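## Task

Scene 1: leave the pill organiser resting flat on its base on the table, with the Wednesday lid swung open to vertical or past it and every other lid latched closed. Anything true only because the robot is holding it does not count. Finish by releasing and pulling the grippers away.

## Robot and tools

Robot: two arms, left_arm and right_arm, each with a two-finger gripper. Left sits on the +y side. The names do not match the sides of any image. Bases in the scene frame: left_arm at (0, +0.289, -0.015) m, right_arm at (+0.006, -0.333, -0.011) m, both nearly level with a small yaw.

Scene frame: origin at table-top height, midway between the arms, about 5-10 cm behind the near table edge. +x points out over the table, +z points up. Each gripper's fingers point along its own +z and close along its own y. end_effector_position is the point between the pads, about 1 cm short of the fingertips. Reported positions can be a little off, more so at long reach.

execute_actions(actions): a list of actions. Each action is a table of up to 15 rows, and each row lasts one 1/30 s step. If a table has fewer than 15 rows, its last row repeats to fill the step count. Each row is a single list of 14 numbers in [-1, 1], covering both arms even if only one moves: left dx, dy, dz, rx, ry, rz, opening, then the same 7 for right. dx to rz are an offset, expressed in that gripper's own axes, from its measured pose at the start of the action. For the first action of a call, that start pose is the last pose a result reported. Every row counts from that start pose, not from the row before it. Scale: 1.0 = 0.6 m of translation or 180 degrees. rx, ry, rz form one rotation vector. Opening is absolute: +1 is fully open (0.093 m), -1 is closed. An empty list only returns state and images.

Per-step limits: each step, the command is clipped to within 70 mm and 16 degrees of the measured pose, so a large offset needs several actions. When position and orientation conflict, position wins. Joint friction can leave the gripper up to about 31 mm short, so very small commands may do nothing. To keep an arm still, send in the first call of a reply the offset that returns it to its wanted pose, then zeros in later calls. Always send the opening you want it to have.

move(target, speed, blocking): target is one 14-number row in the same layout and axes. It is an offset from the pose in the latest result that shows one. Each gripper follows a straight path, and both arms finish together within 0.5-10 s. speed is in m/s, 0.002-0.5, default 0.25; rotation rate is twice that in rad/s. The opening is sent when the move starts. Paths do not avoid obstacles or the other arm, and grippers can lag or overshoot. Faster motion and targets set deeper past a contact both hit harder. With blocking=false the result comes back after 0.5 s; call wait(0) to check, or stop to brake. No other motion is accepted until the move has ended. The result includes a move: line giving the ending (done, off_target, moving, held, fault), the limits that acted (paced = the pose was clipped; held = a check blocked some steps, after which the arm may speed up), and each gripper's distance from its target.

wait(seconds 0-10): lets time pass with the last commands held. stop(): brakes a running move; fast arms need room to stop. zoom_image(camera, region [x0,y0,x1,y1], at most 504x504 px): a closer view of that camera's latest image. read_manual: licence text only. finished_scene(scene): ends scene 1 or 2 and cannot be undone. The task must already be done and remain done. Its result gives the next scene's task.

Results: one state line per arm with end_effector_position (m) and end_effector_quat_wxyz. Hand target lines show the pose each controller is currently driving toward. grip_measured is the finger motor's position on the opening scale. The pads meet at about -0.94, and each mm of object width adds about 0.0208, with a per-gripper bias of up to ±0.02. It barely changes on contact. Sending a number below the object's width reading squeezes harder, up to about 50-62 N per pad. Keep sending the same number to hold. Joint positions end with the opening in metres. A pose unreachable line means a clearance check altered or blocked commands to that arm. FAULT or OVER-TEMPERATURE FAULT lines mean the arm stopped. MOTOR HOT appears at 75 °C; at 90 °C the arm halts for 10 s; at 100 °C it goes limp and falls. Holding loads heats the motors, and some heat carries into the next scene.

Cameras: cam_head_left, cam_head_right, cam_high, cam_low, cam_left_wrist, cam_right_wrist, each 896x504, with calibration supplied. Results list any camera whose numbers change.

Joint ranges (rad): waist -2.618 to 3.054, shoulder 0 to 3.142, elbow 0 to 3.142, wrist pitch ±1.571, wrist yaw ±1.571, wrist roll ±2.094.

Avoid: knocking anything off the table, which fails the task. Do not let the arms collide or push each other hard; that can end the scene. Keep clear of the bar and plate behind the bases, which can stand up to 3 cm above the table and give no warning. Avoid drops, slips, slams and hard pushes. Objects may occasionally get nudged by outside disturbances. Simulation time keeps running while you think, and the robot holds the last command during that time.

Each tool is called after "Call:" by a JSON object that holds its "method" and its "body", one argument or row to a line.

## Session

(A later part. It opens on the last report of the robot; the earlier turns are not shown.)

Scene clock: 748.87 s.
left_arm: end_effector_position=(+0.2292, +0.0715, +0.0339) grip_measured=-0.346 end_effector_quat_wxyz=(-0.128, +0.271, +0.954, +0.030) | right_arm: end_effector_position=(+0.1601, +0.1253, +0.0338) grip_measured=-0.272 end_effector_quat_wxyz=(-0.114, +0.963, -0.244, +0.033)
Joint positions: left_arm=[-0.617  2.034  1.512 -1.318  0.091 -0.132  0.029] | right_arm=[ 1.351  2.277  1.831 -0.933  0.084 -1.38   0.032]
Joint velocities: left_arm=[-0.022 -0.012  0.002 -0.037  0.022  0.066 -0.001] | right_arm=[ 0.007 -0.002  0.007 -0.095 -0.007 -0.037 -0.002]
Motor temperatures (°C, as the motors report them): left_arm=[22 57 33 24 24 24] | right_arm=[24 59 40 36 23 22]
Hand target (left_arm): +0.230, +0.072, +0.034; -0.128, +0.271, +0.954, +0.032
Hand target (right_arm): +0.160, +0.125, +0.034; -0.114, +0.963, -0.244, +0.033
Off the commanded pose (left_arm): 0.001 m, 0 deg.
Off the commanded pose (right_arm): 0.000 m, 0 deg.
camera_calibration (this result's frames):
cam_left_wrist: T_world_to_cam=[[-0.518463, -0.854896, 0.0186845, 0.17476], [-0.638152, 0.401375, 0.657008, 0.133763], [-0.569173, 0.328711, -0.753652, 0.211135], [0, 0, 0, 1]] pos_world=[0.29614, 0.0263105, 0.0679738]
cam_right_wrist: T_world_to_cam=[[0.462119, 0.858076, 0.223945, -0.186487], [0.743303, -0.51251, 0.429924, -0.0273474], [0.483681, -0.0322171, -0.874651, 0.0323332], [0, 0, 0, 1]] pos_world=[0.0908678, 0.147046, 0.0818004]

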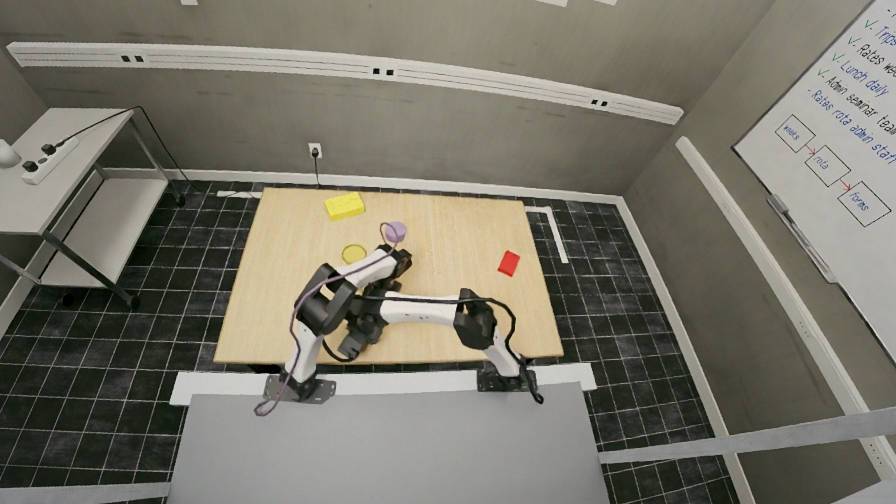

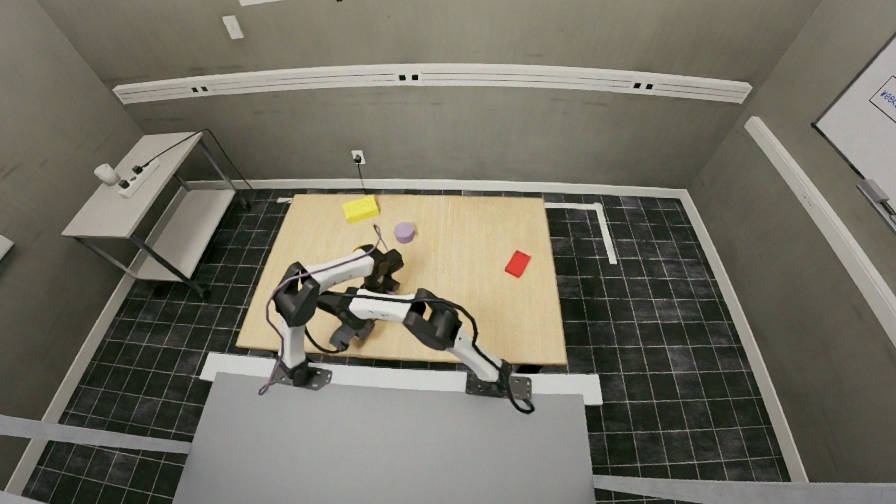

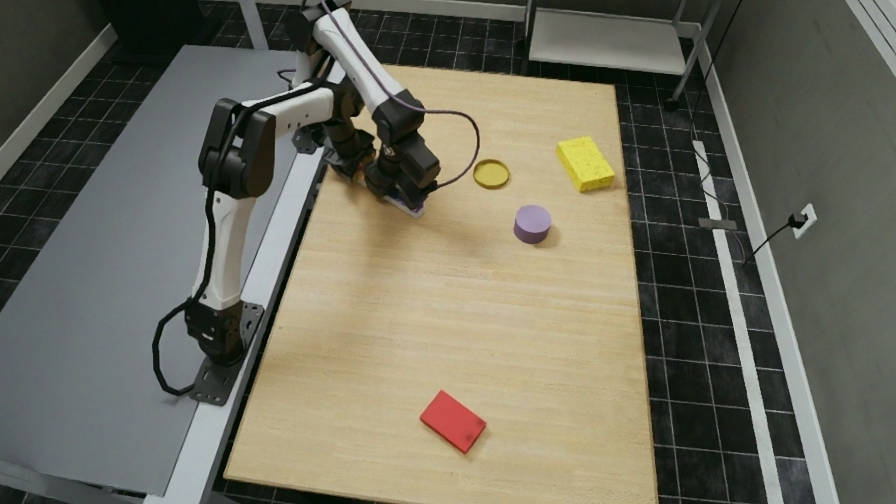

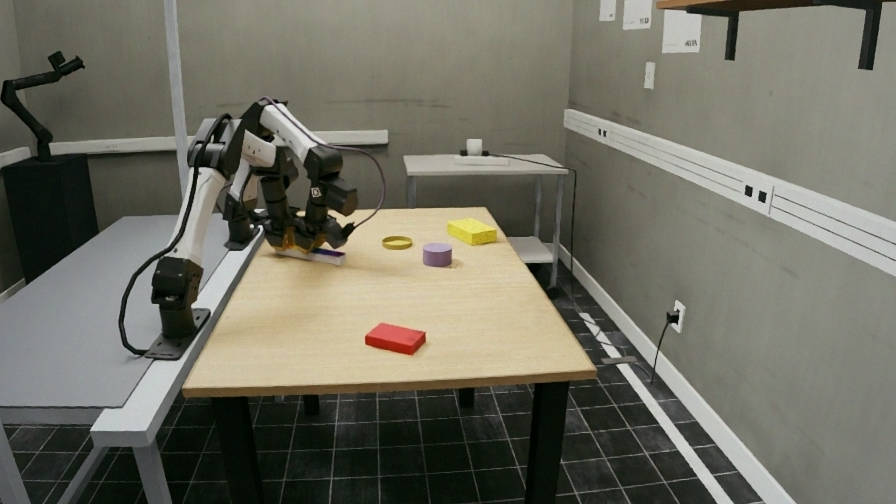

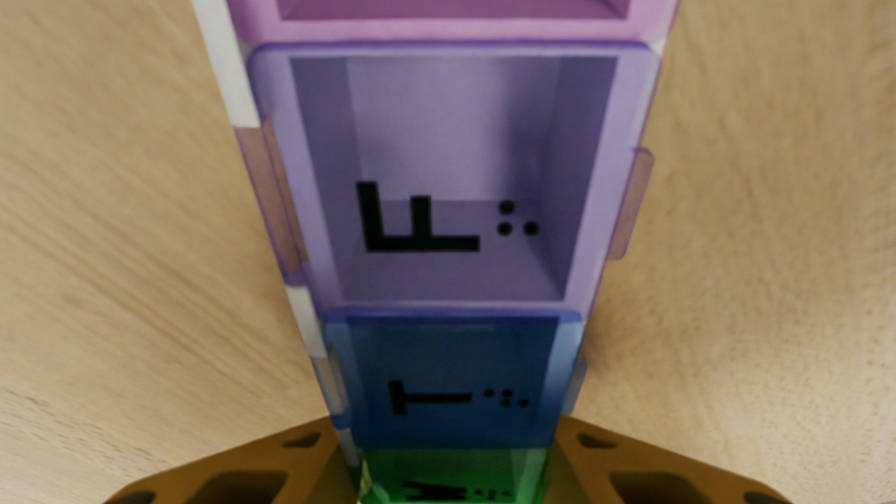

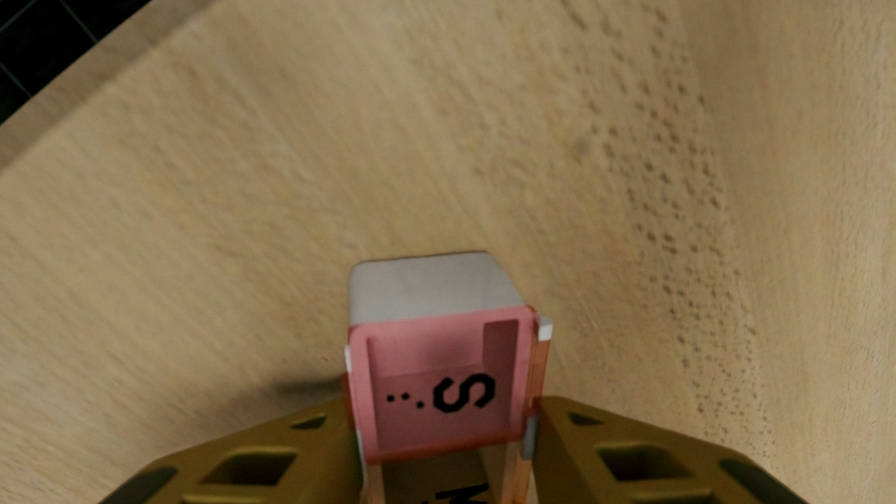

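Call:
{"method": "execute_actions", "body": {
  "actions": [
    [[0,0,0,0,0,0,-0.37,0,0,0,0,0,0,-0.29],[0,0,0,0,0,0,-0.38,0,0,0,0,0,0,-0.30],[0,0,0,0,0,0,-0.39,0,0,0,0,0,0,-0.31],[0,0,0,0,0,0,-0.40,0,0,0,0,0,0,-0.32],[0,0,0,0,0,0,-0.41,0,0,0,0,0,0,-0.33],[0,0,0,0,0,0,-0.42,0,0,0,0,0,0,-0.34],[0,0,0,0,0,0,-0.42,0,0,0,0,0,0,-0.35],[0,0,0,0,0,0,-0.42,0,0,0,0,0,0,-0.36],[0,0,0,0,0,0,-0.42,0,0,0,0,0,0,-0.37],[0,0,0,0,0,0,-0.42,0,0,0,0,0,0,-0.38],[0,0,0,0,0,0,-0.42,0,0,0,0,0,0,-0.39],[0,0,0,0,0,0,-0.42,0,0,0,0,0,0,-0.40]],
    [[0.0001,0.0001,-0.0005,0.003,0,0.0008,-0.42,0,0,0,0,0,0,-0.40],[0.0003,0.0001,-0.001,0.006,0,0.0016,-0.42,0,0,0,0,0,0,-0.40],[0.0004,0.0002,-0.0016,0.009,0,0.0025,-0.42,0,0,0,0,0,0,-0.40],[0.0006,0.0003,-0.0021,0.012,0,0.0033,-0.42,0,0,0,0,0,0,-0.40],[0.0007,0.0003,-0.0027,0.015,0,0.0041,-0.42,0,0,0,0,0,0,-0.40],[0.0008,0.0004,-0.0032,0.018,0,0.005,-0.42,0,0,0,0,0,0,-0.40],[0.001,0.0005,-0.0037,0.0215,0,0.0058,-0.42,0,0,0,0,0,0,-0.40],[0.0011,0.0005,-0.0043,0.0246,0,0.0066,-0.42,0,0,0,0,0,0,-0.40],[0.0013,0.0006,-0.0048,0.0277,0,0.0074,-0.42,0,0,0,0,0,0,-0.40],[0.0014,0.0007,-0.0053,0.0308,0,0.0083,-0.42,0,0,0,0,0,0,-0.40],[0.0016,0.0007,-0.0059,0.0338,0,0.0091,-0.42,0,0,0,0,0,0,-0.40],[0.0017,0.0008,-0.0064,0.0369,0,0.0099,-0.42,0,0,0,0,0,0,-0.40]]
  ]
}}

Call:
{"method": "wait", "body": {
  "seconds": 0.5
}}

Scene clock: 766.00 s.
left_arm: end_effector_position=(+0.2301, +0.0709, +0.0354) grip_measured=-0.385 end_effector_quat_wxyz=(-0.142, +0.274, +0.951, -0.010) | right_arm: end_effector_position=(+0.1605, +0.1251, +0.0338) grip_measured=-0.382 end_effector_quat_wxyz=(-0.114, +0.962, -0.244, +0.034)
Joint positions: left_arm=[-0.578  2.034  1.512 -1.319  0.163 -0.076  0.027] | right_arm=[ 1.351  2.277  1.831 -0.933  0.087 -1.379  0.027]
Joint velocities: left_arm=[ 0.042  0.002 -0.007 -0.037  0.066  0.125  0.001] | right_arm=[ 0.017  0.007 -0.002 -0.081  0.081 -0.037 -0.001]
Motor temperatures (°C, as the motors report them): left_arm=[22 57 33 23 24 24] | right_arm=[24 60 41 35 23 22]
Hand target (left_arm): +0.230, +0.072, +0.038; -0.143, +0.278, +0.950, -0.027
Hand target (right_arm): +0.160, +0.125, +0.034; -0.114, +0.963, -0.244, +0.033
Off the commanded pose (left_arm): 0.003 m, 2 deg.
Off the commanded pose (right_arm): 0.000 m, 0 deg.
camera_calibration (this result's frames):
cam_left_wrist: T_world_to_cam=[[-0.512904, -0.852192, 0.103437, 0.170227], [-0.607738, 0.445566, 0.657362, 0.123473], [-0.606287, 0.274301, -0.746442, 0.225182], [0, 0, 0, 1]] pos_world=[0.298874, 0.0282835, 0.0693105]
cam_right_wrist: T_world_to_cam=[[0.463111, 0.857505, 0.224085, -0.186574], [0.7415, -0.513357, 0.432022, -0.027437], [0.485496, -0.0339152, -0.873581, 0.0320197], [0, 0, 0, 1]] pos_world=[0.0912036, 0.146989, 0.0816336]

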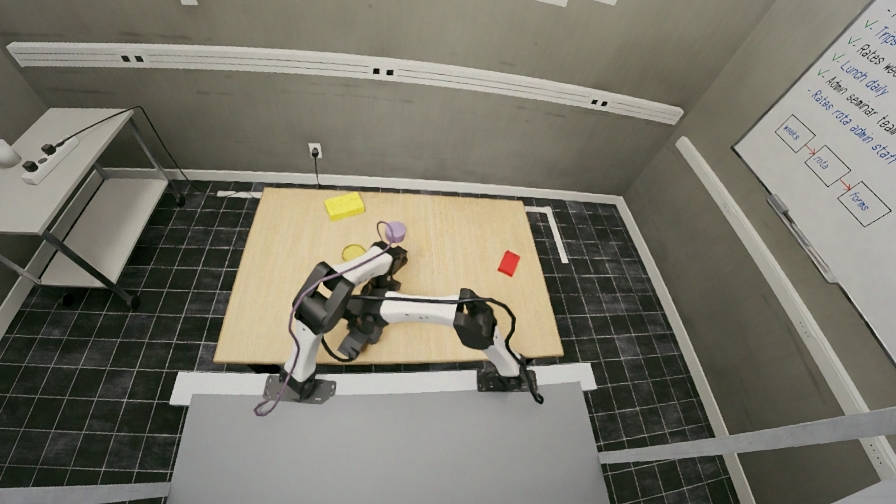

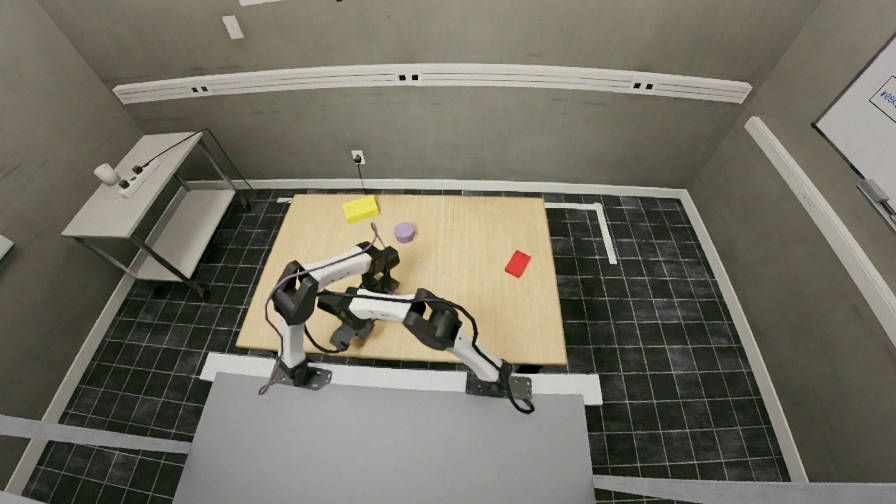

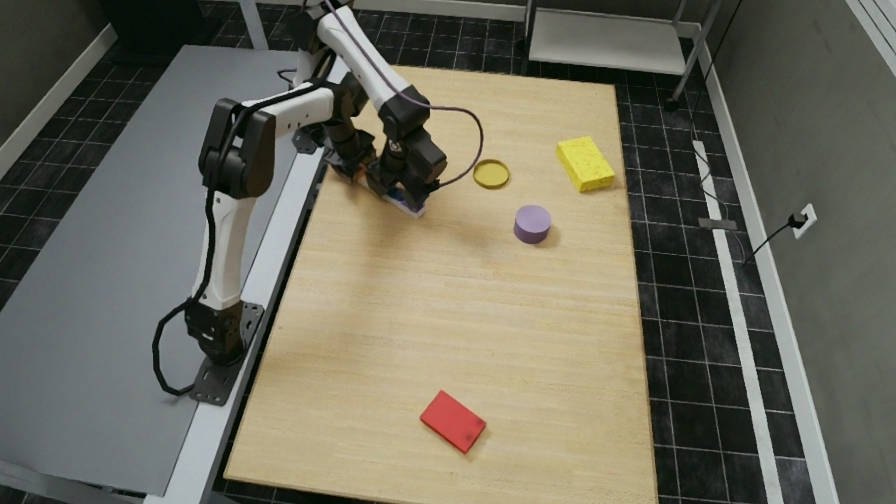

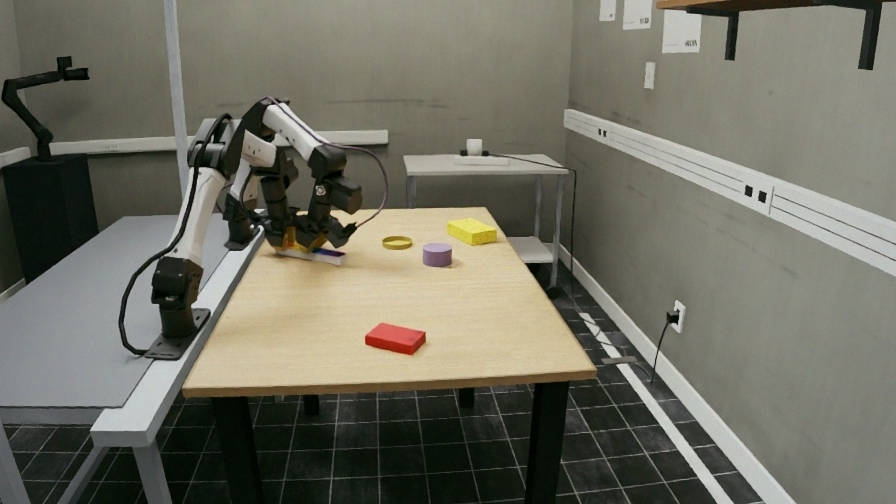

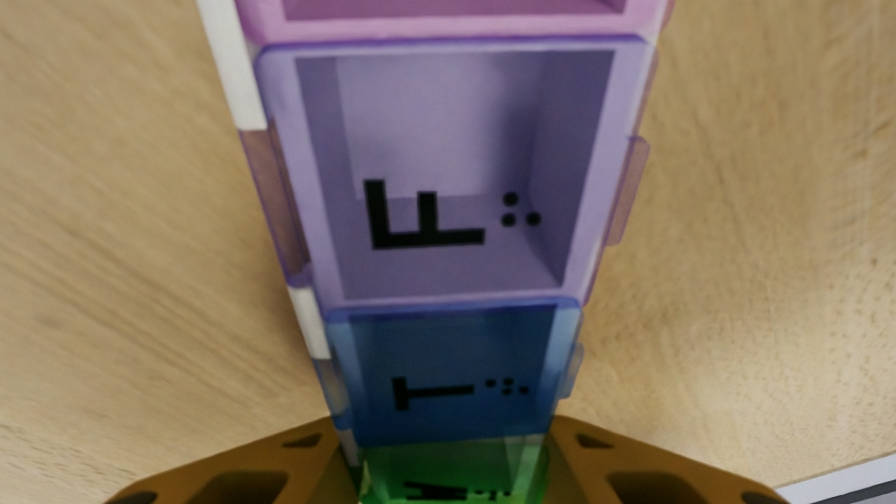

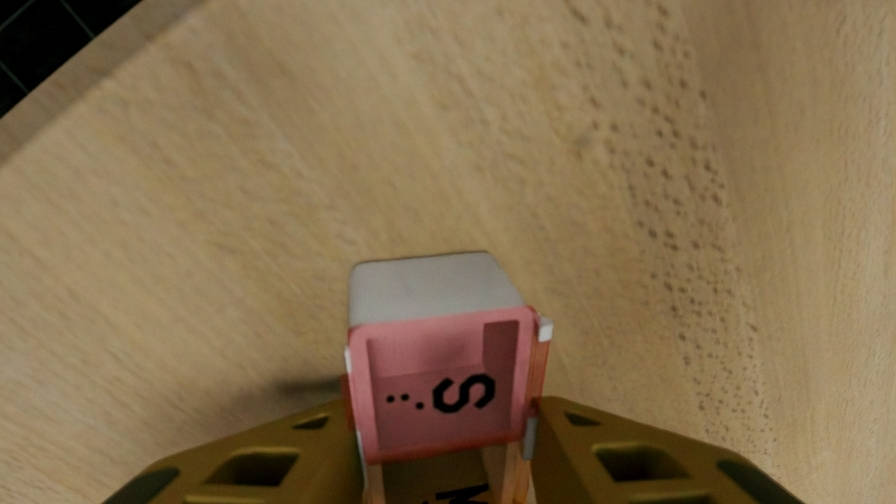

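Scene clock: 766.50 s.
left_arm: end_effector_position=(+0.2298, +0.0703, +0.0357) grip_measured=-0.385 end_effector_quat_wxyz=(-0.143, +0.279, +0.950, -0.016) | right_arm: end_effector_position=(+0.1604, +0.1246, +0.0337) grip_measured=-0.382 end_effector_quat_wxyz=(-0.113, +0.962, -0.245, +0.035)
Joint positions: left_arm=[-0.576  2.034  1.512 -1.319  0.172 -0.063  0.027] | right_arm=[ 1.351  2.277  1.831 -0.935  0.087 -1.377  0.027]
Joint velocities: left_arm=[ 0.007  0.007 -0.002 -0.007  0.007  0.022 -0.001] | right_arm=[ 0.017 -0.012  0.012 -0.081  0.022  0.007 -0.   ]
Motor temperatures (°C, as the motors report them): left_arm=[22 57 33 23 24 24] | right_arm=[24 60 41 35 23 22]
Hand target (left_arm): +0.230, +0.072, +0.038; -0.143, +0.278, +0.950, -0.027
Hand target (right_arm): +0.160, +0.125, +0.034; -0.114, +0.963, -0.244, +0.033
Off the commanded pose (left_arm): 0.003 m, 1 deg.
Off the commanded pose (right_arm): 0.001 m, 0 deg.
wait: 0.50 s; at rest by 0.23 s
camera_calibration (this result's frames):
cam_left_wrist: T_world_to_cam=[[-0.518251, -0.847386, 0.115551, 0.16997], [-0.600619, 0.45681, 0.656186, 0.121033], [-0.608828, 0.270667, -0.745699, 0.226144], [0, 0, 0, 1]] pos_world=[0.298464, 0.0275311, 0.0695749]
cam_right_wrist: T_world_to_cam=[[0.464522, 0.857192, 0.222353, -0.186263], [0.740938, -0.513724, 0.432548, -0.0274526], [0.485005, -0.0361785, -0.873763, 0.0323167], [0, 0, 0, 1]] pos_world=[0.09119, 0.146729, 0.0815277]

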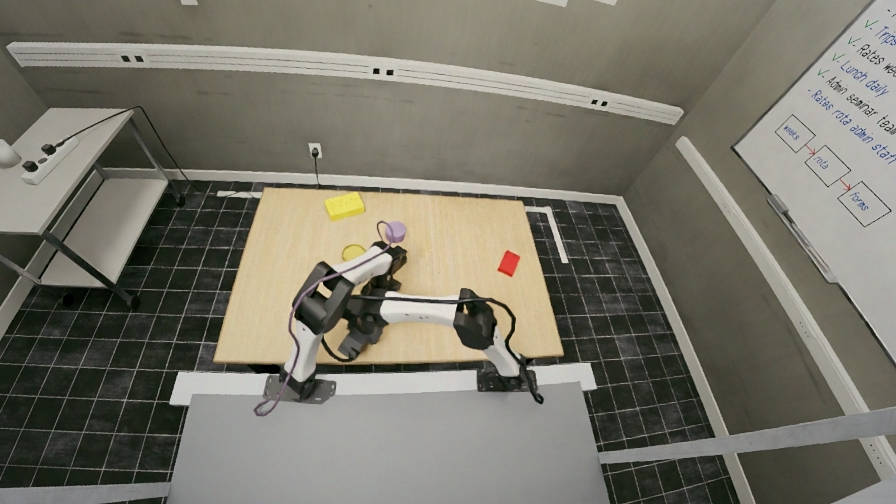

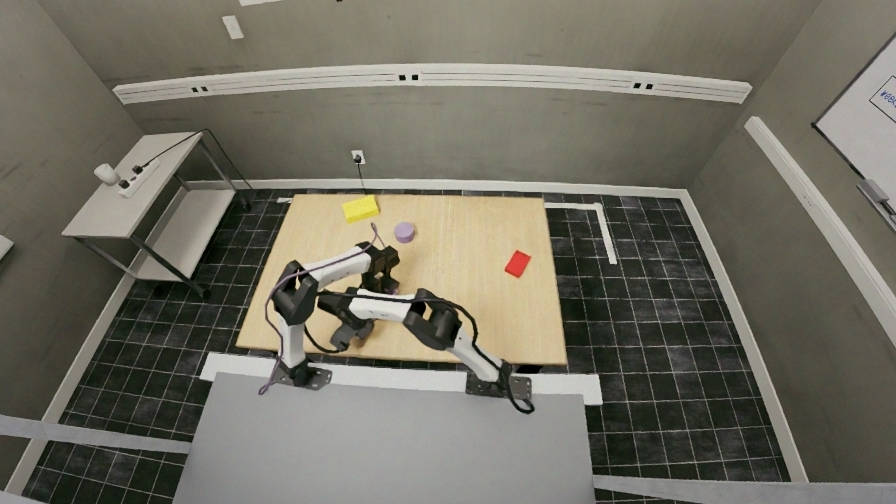

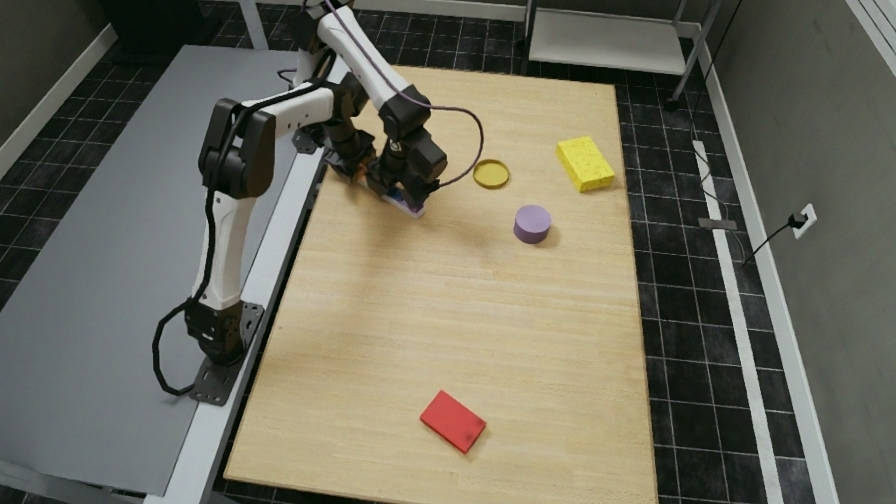

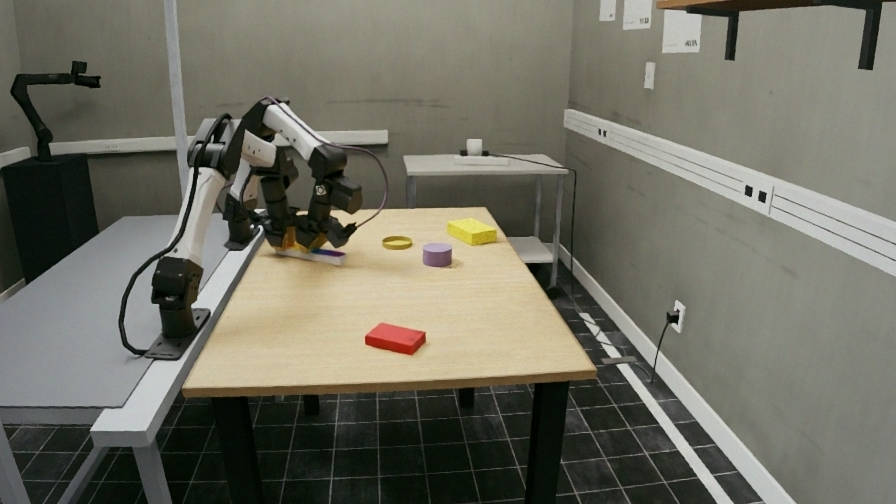

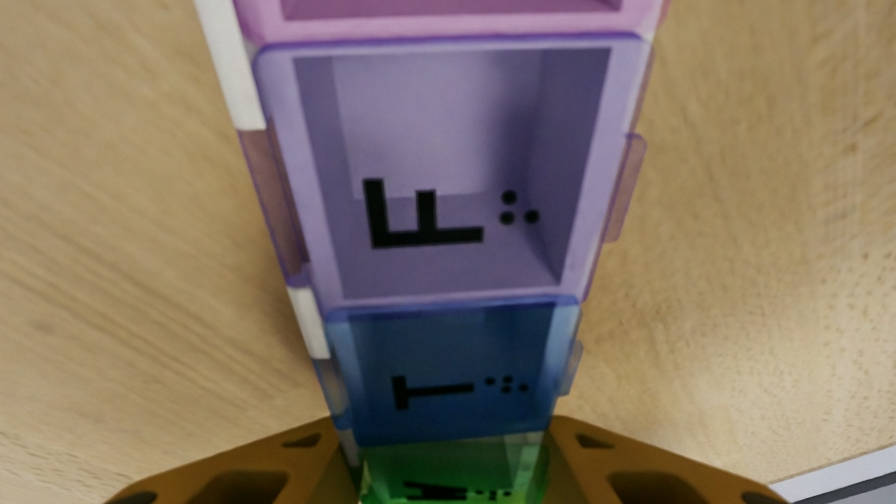

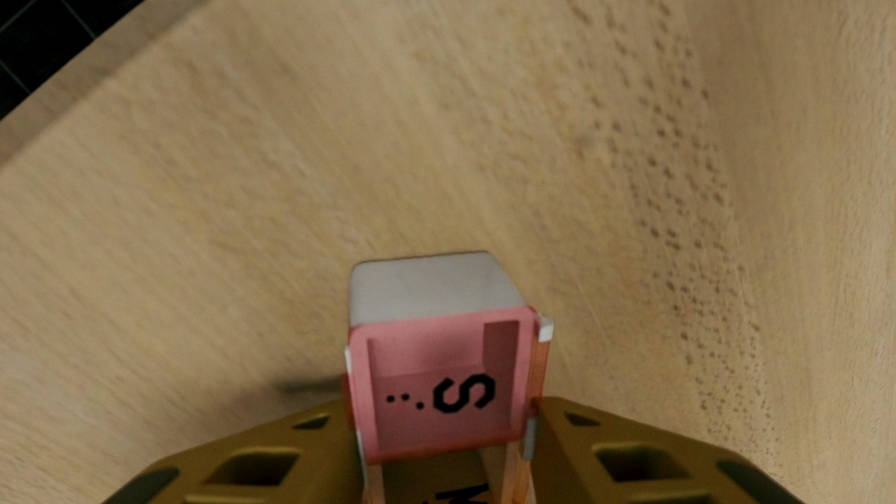

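Call:
{"method": "execute_actions", "body": {
  "actions": [
    [[0.0001,0.001,-0.0004,0.007,0,0.0019,-0.42,0,0,0,0,0,0,-0.40],[0.0002,0.002,-0.0007,0.011,0,0.003,-0.42,0,0,0,0,0,0,-0.40],[0.0003,0.003,-0.001,0.015,0,0.004,-0.42,0,0,0,0,0,0,-0.40],[0.0004,0.0035,-0.0014,0.019,0,0.0051,-0.42,0,0,0,0,0,0,-0.40],[0.0005,0.004,-0.0017,0.023,0,0.0062,-0.42,0,0,0,0,0,0,-0.40],[0.0006,0.0042,-0.002,0.027,0,0.0073,-0.42,0,0,0,0,0,0,-0.40],[0.0007,0.0044,-0.0024,0.031,0,0.0083,-0.42,0,0,0,0,0,0,-0.40],[0.0008,0.0046,-0.0027,0.035,0,0.0094,-0.42,0,0,0,0,0,0,-0.40],[0.0009,0.0048,-0.0031,0.039,0,0.0105,-0.42,0,0,0,0,0,0,-0.40],[0.001,0.005,-0.0034,0.043,0,0.0116,-0.42,0,0,0,0,0,0,-0.40],[0.0011,0.0053,-0.0038,0.047,0,0.0126,-0.42,0,0,0,0,0,0,-0.40],[0.0012,0.0056,-0.0042,0.051,0,0.0137,-0.42,0,0,0,0,0,0,-0.40],[0.0013,0.006,-0.0047,0.0553,0,0.0149,-0.42,0,0,0,0,0,0,-0.40]]
  ]
}}

Call:
{"method": "wait", "body": {
  "seconds": 0.4
}}

Scene clock: 830.10 s.
left_arm: end_effector_position=(+0.2337, +0.0700, +0.0403) grip_measured=-0.389 end_effector_quat_wxyz=(-0.156, +0.286, +0.942, -0.085) | right_arm: end_effector_position=(+0.1634, +0.1234, +0.0338) grip_measured=-0.382 end_effector_quat_wxyz=(-0.112, +0.962, -0.247, +0.042)
Joint positions: left_arm=[-0.508  2.034  1.512 -1.321  0.29   0.039  0.027] | right_arm=[ 1.35   2.277  1.831 -0.936  0.103 -1.377  0.027]
Joint velocities: left_arm=[ 0.115  0.017  0.007 -0.007  0.183  0.168  0.   ] | right_arm=[-0.022 -0.002 -0.012 -0.022 -0.051  0.081 -0.001]
Motor temperatures (°C, as the motors report them): left_arm=[22 61 33 23 24 24] | right_arm=[24 64 41 33 23 22]
Hand target (left_arm): +0.232, +0.073, +0.039; -0.164, +0.287, +0.938, -0.101
Hand target (right_arm): +0.160, +0.125, +0.034; -0.113, +0.962, -0.245, +0.035
Off the commanded pose (left_arm): 0.005 m, 2 deg.
Off the commanded pose (right_arm): 0.003 m, 1 deg.
camera_calibration (this result's frames):
cam_left_wrist: T_world_to_cam=[[-0.505079, -0.824629, 0.254721, 0.160934], [-0.559153, 0.537465, 0.631252, 0.106068], [-0.657452, 0.176405, -0.732556, 0.249477], [0, 0, 0, 1]] pos_world=[0.304612, 0.0316944, 0.0748071]
cam_right_wrist: T_world_to_cam=[[0.465339, 0.856169, 0.224576, -0.186767], [0.732056, -0.51489, 0.446075, -0.0292162], [0.497548, -0.0431741, -0.866361, 0.0294653], [0, 0, 0, 1]] pos_world=[0.0936376, 0.146133, 0.0805037]

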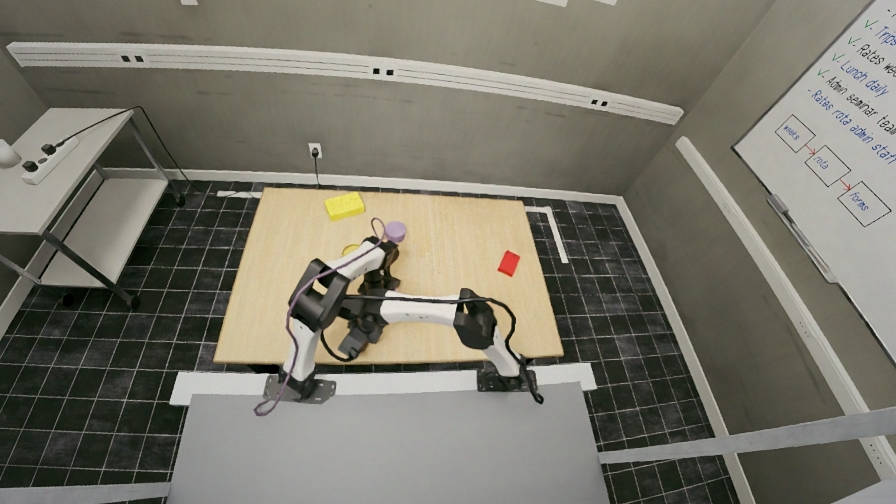

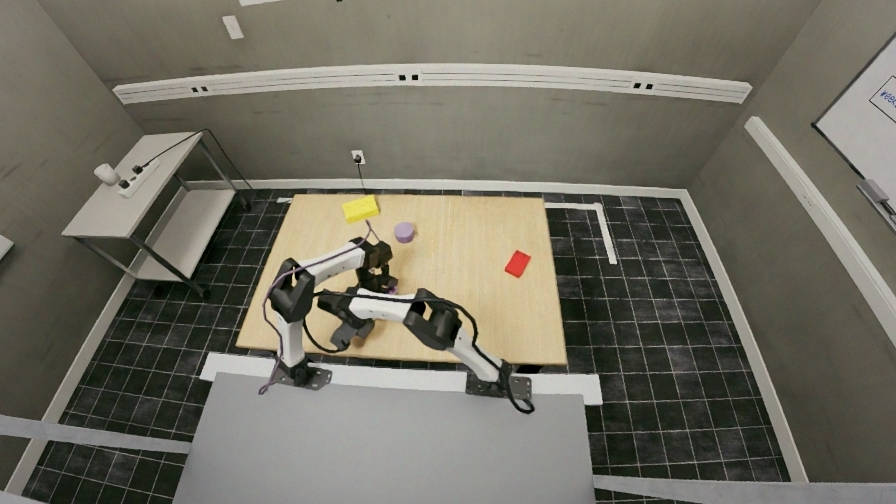

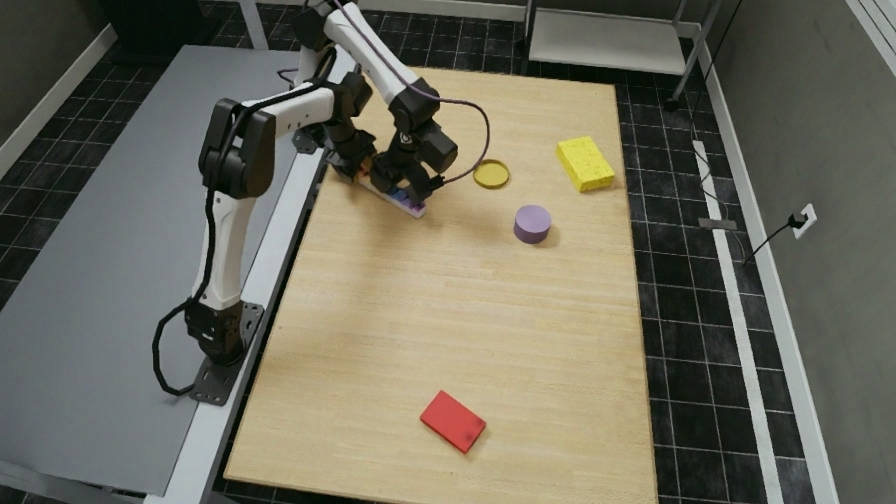

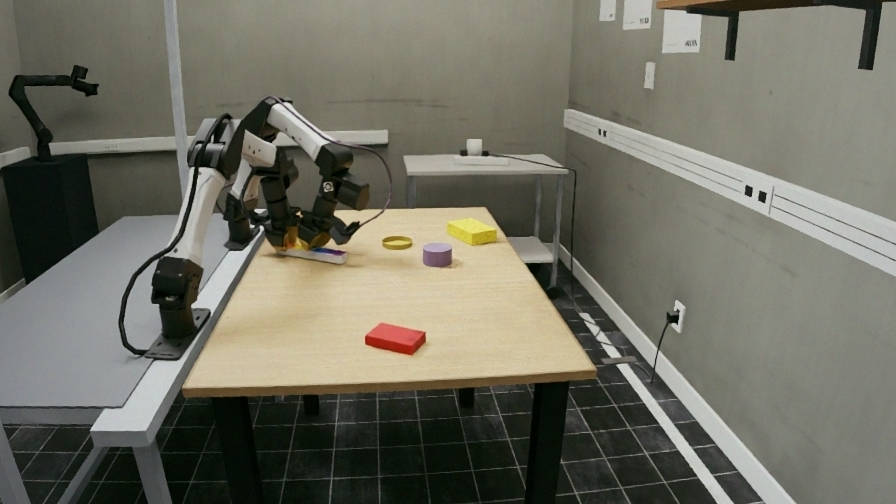

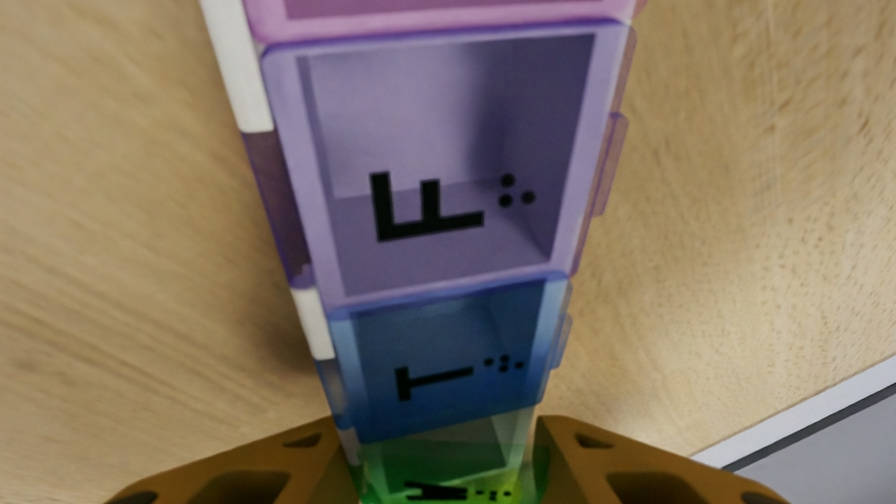

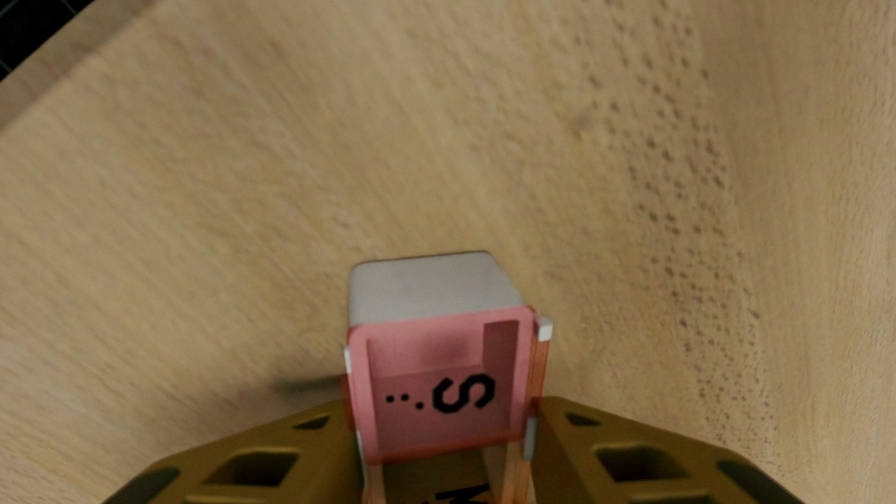

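Scene clock: 830.50 s.
left_arm: end_effector_position=(+0.2337, +0.0694, +0.0409) grip_measured=-0.389 end_effector_quat_wxyz=(-0.156, +0.293, +0.939, -0.093) | right_arm: end_effector_position=(+0.1639, +0.1233, +0.0338) grip_measured=-0.382 end_effector_quat_wxyz=(-0.112, +0.962, -0.247, +0.043)
Joint positions: left_arm=[-0.503  2.034  1.512 -1.321  0.303  0.061  0.027] | right_arm=[ 1.349  2.277  1.831 -0.936  0.104 -1.377  0.027]
Joint velocities: left_arm=[ 0.002 -0.012  0.012 -0.051  0.022 -0.007  0.   ] | right_arm=[ 0.002 -0.002 -0.007 -0.022 -0.037  0.022 -0.   ]
Motor temperatures (°C, as the motors report them): left_arm=[22 61 33 23 24 24] | right_arm=[24 65 41 33 23 22]
Hand target (left_arm): +0.232, +0.073, +0.039; -0.164, +0.287, +0.938, -0.101
Hand target (right_arm): +0.160, +0.125, +0.034; -0.113, +0.962, -0.245, +0.035
Off the commanded pose (left_arm): 0.005 m, 2 deg.
Off the commanded pose (right_arm): 0.004 m, 1 deg.
wait: 0.40 s; at rest by 0.27 s
camera_calibration (this result's frames):
cam_left_wrist: T_world_to_cam=[[-0.51363, -0.813693, 0.272192, 0.160767], [-0.549362, 0.55556, 0.624143, 0.102821], [-0.65908, 0.171047, -0.732364, 0.250805], [0, 0, 0, 1]] pos_world=[0.304361, 0.0307929, 0.0757462]
cam_right_wrist: T_world_to_cam=[[0.465994, 0.855801, 0.22462, -0.186901], [0.731476, -0.515456, 0.446371, -0.0294303], [0.497787, -0.0437021, -0.866198, 0.0292698], [0, 0, 0, 1]] pos_world=[0.0940521, 0.146059, 0.080472]

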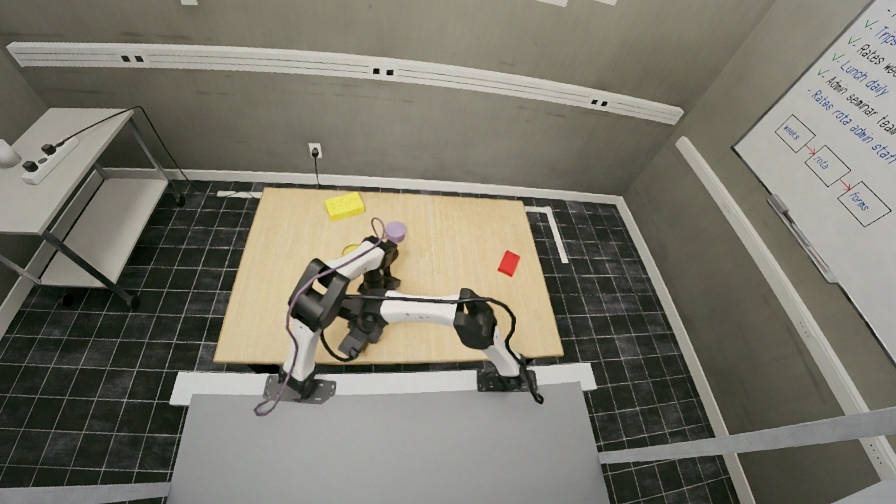

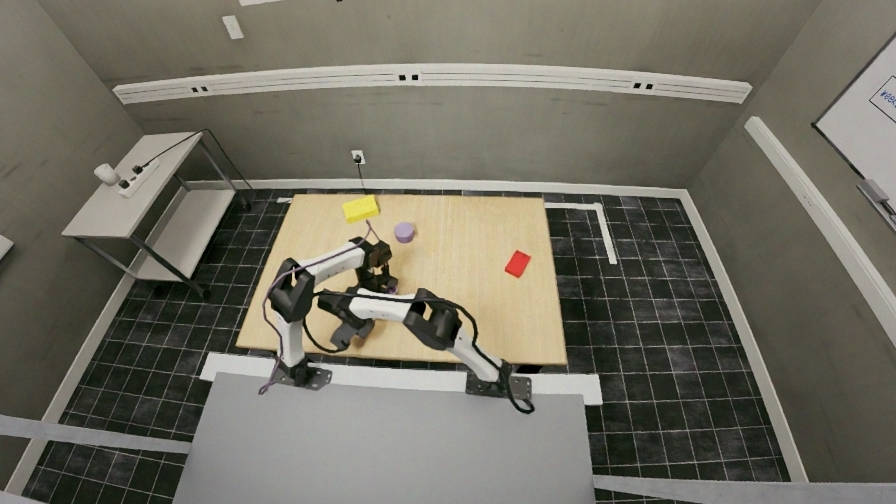

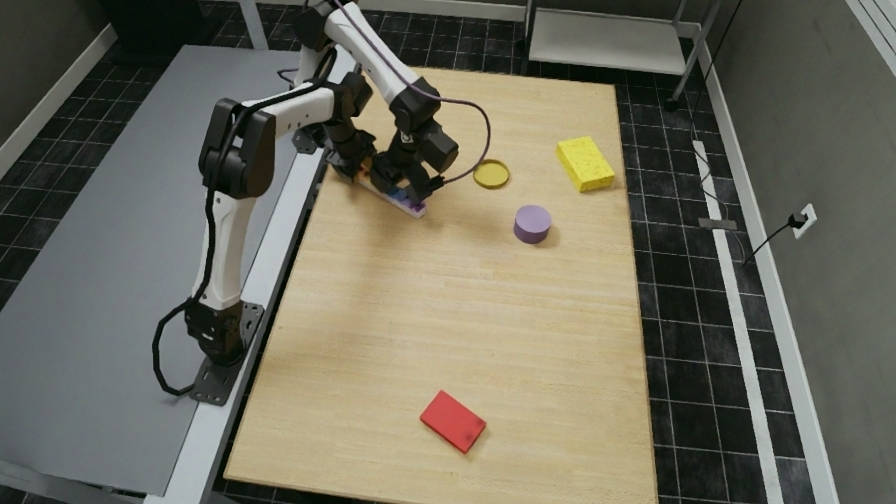

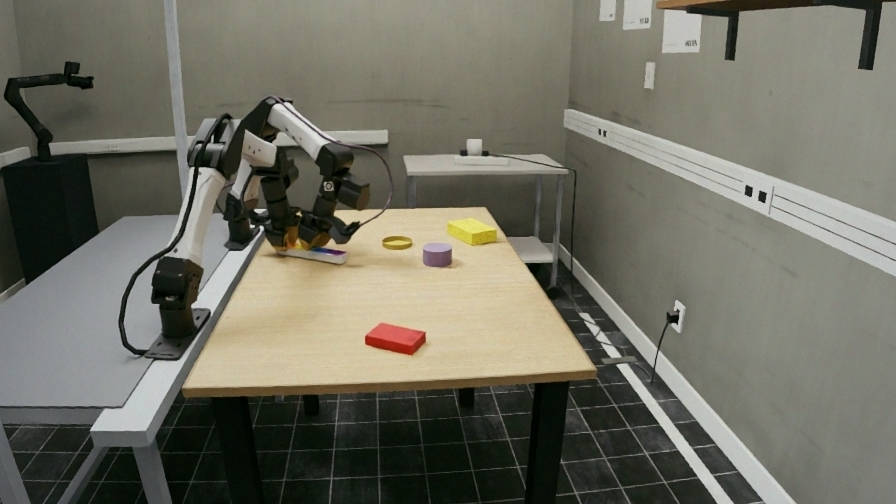

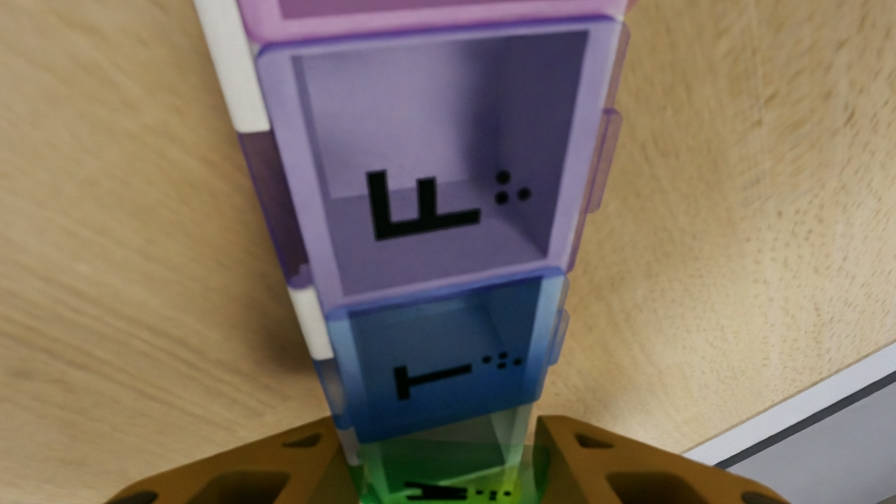

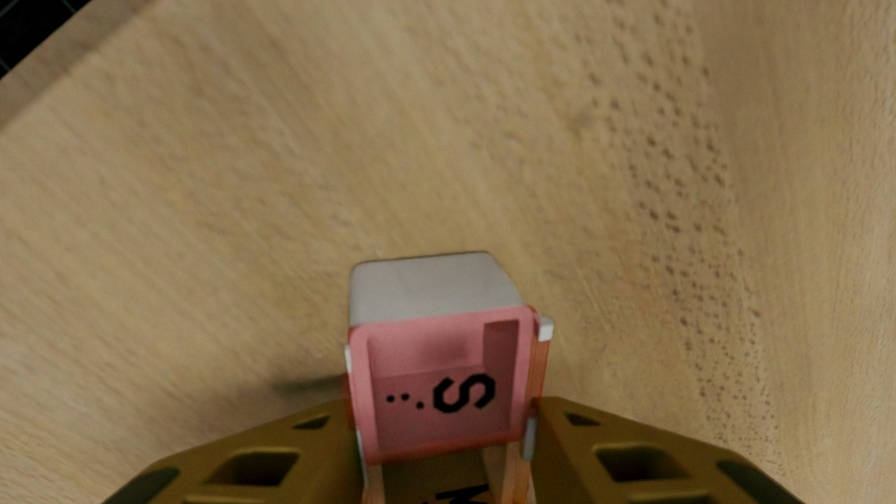

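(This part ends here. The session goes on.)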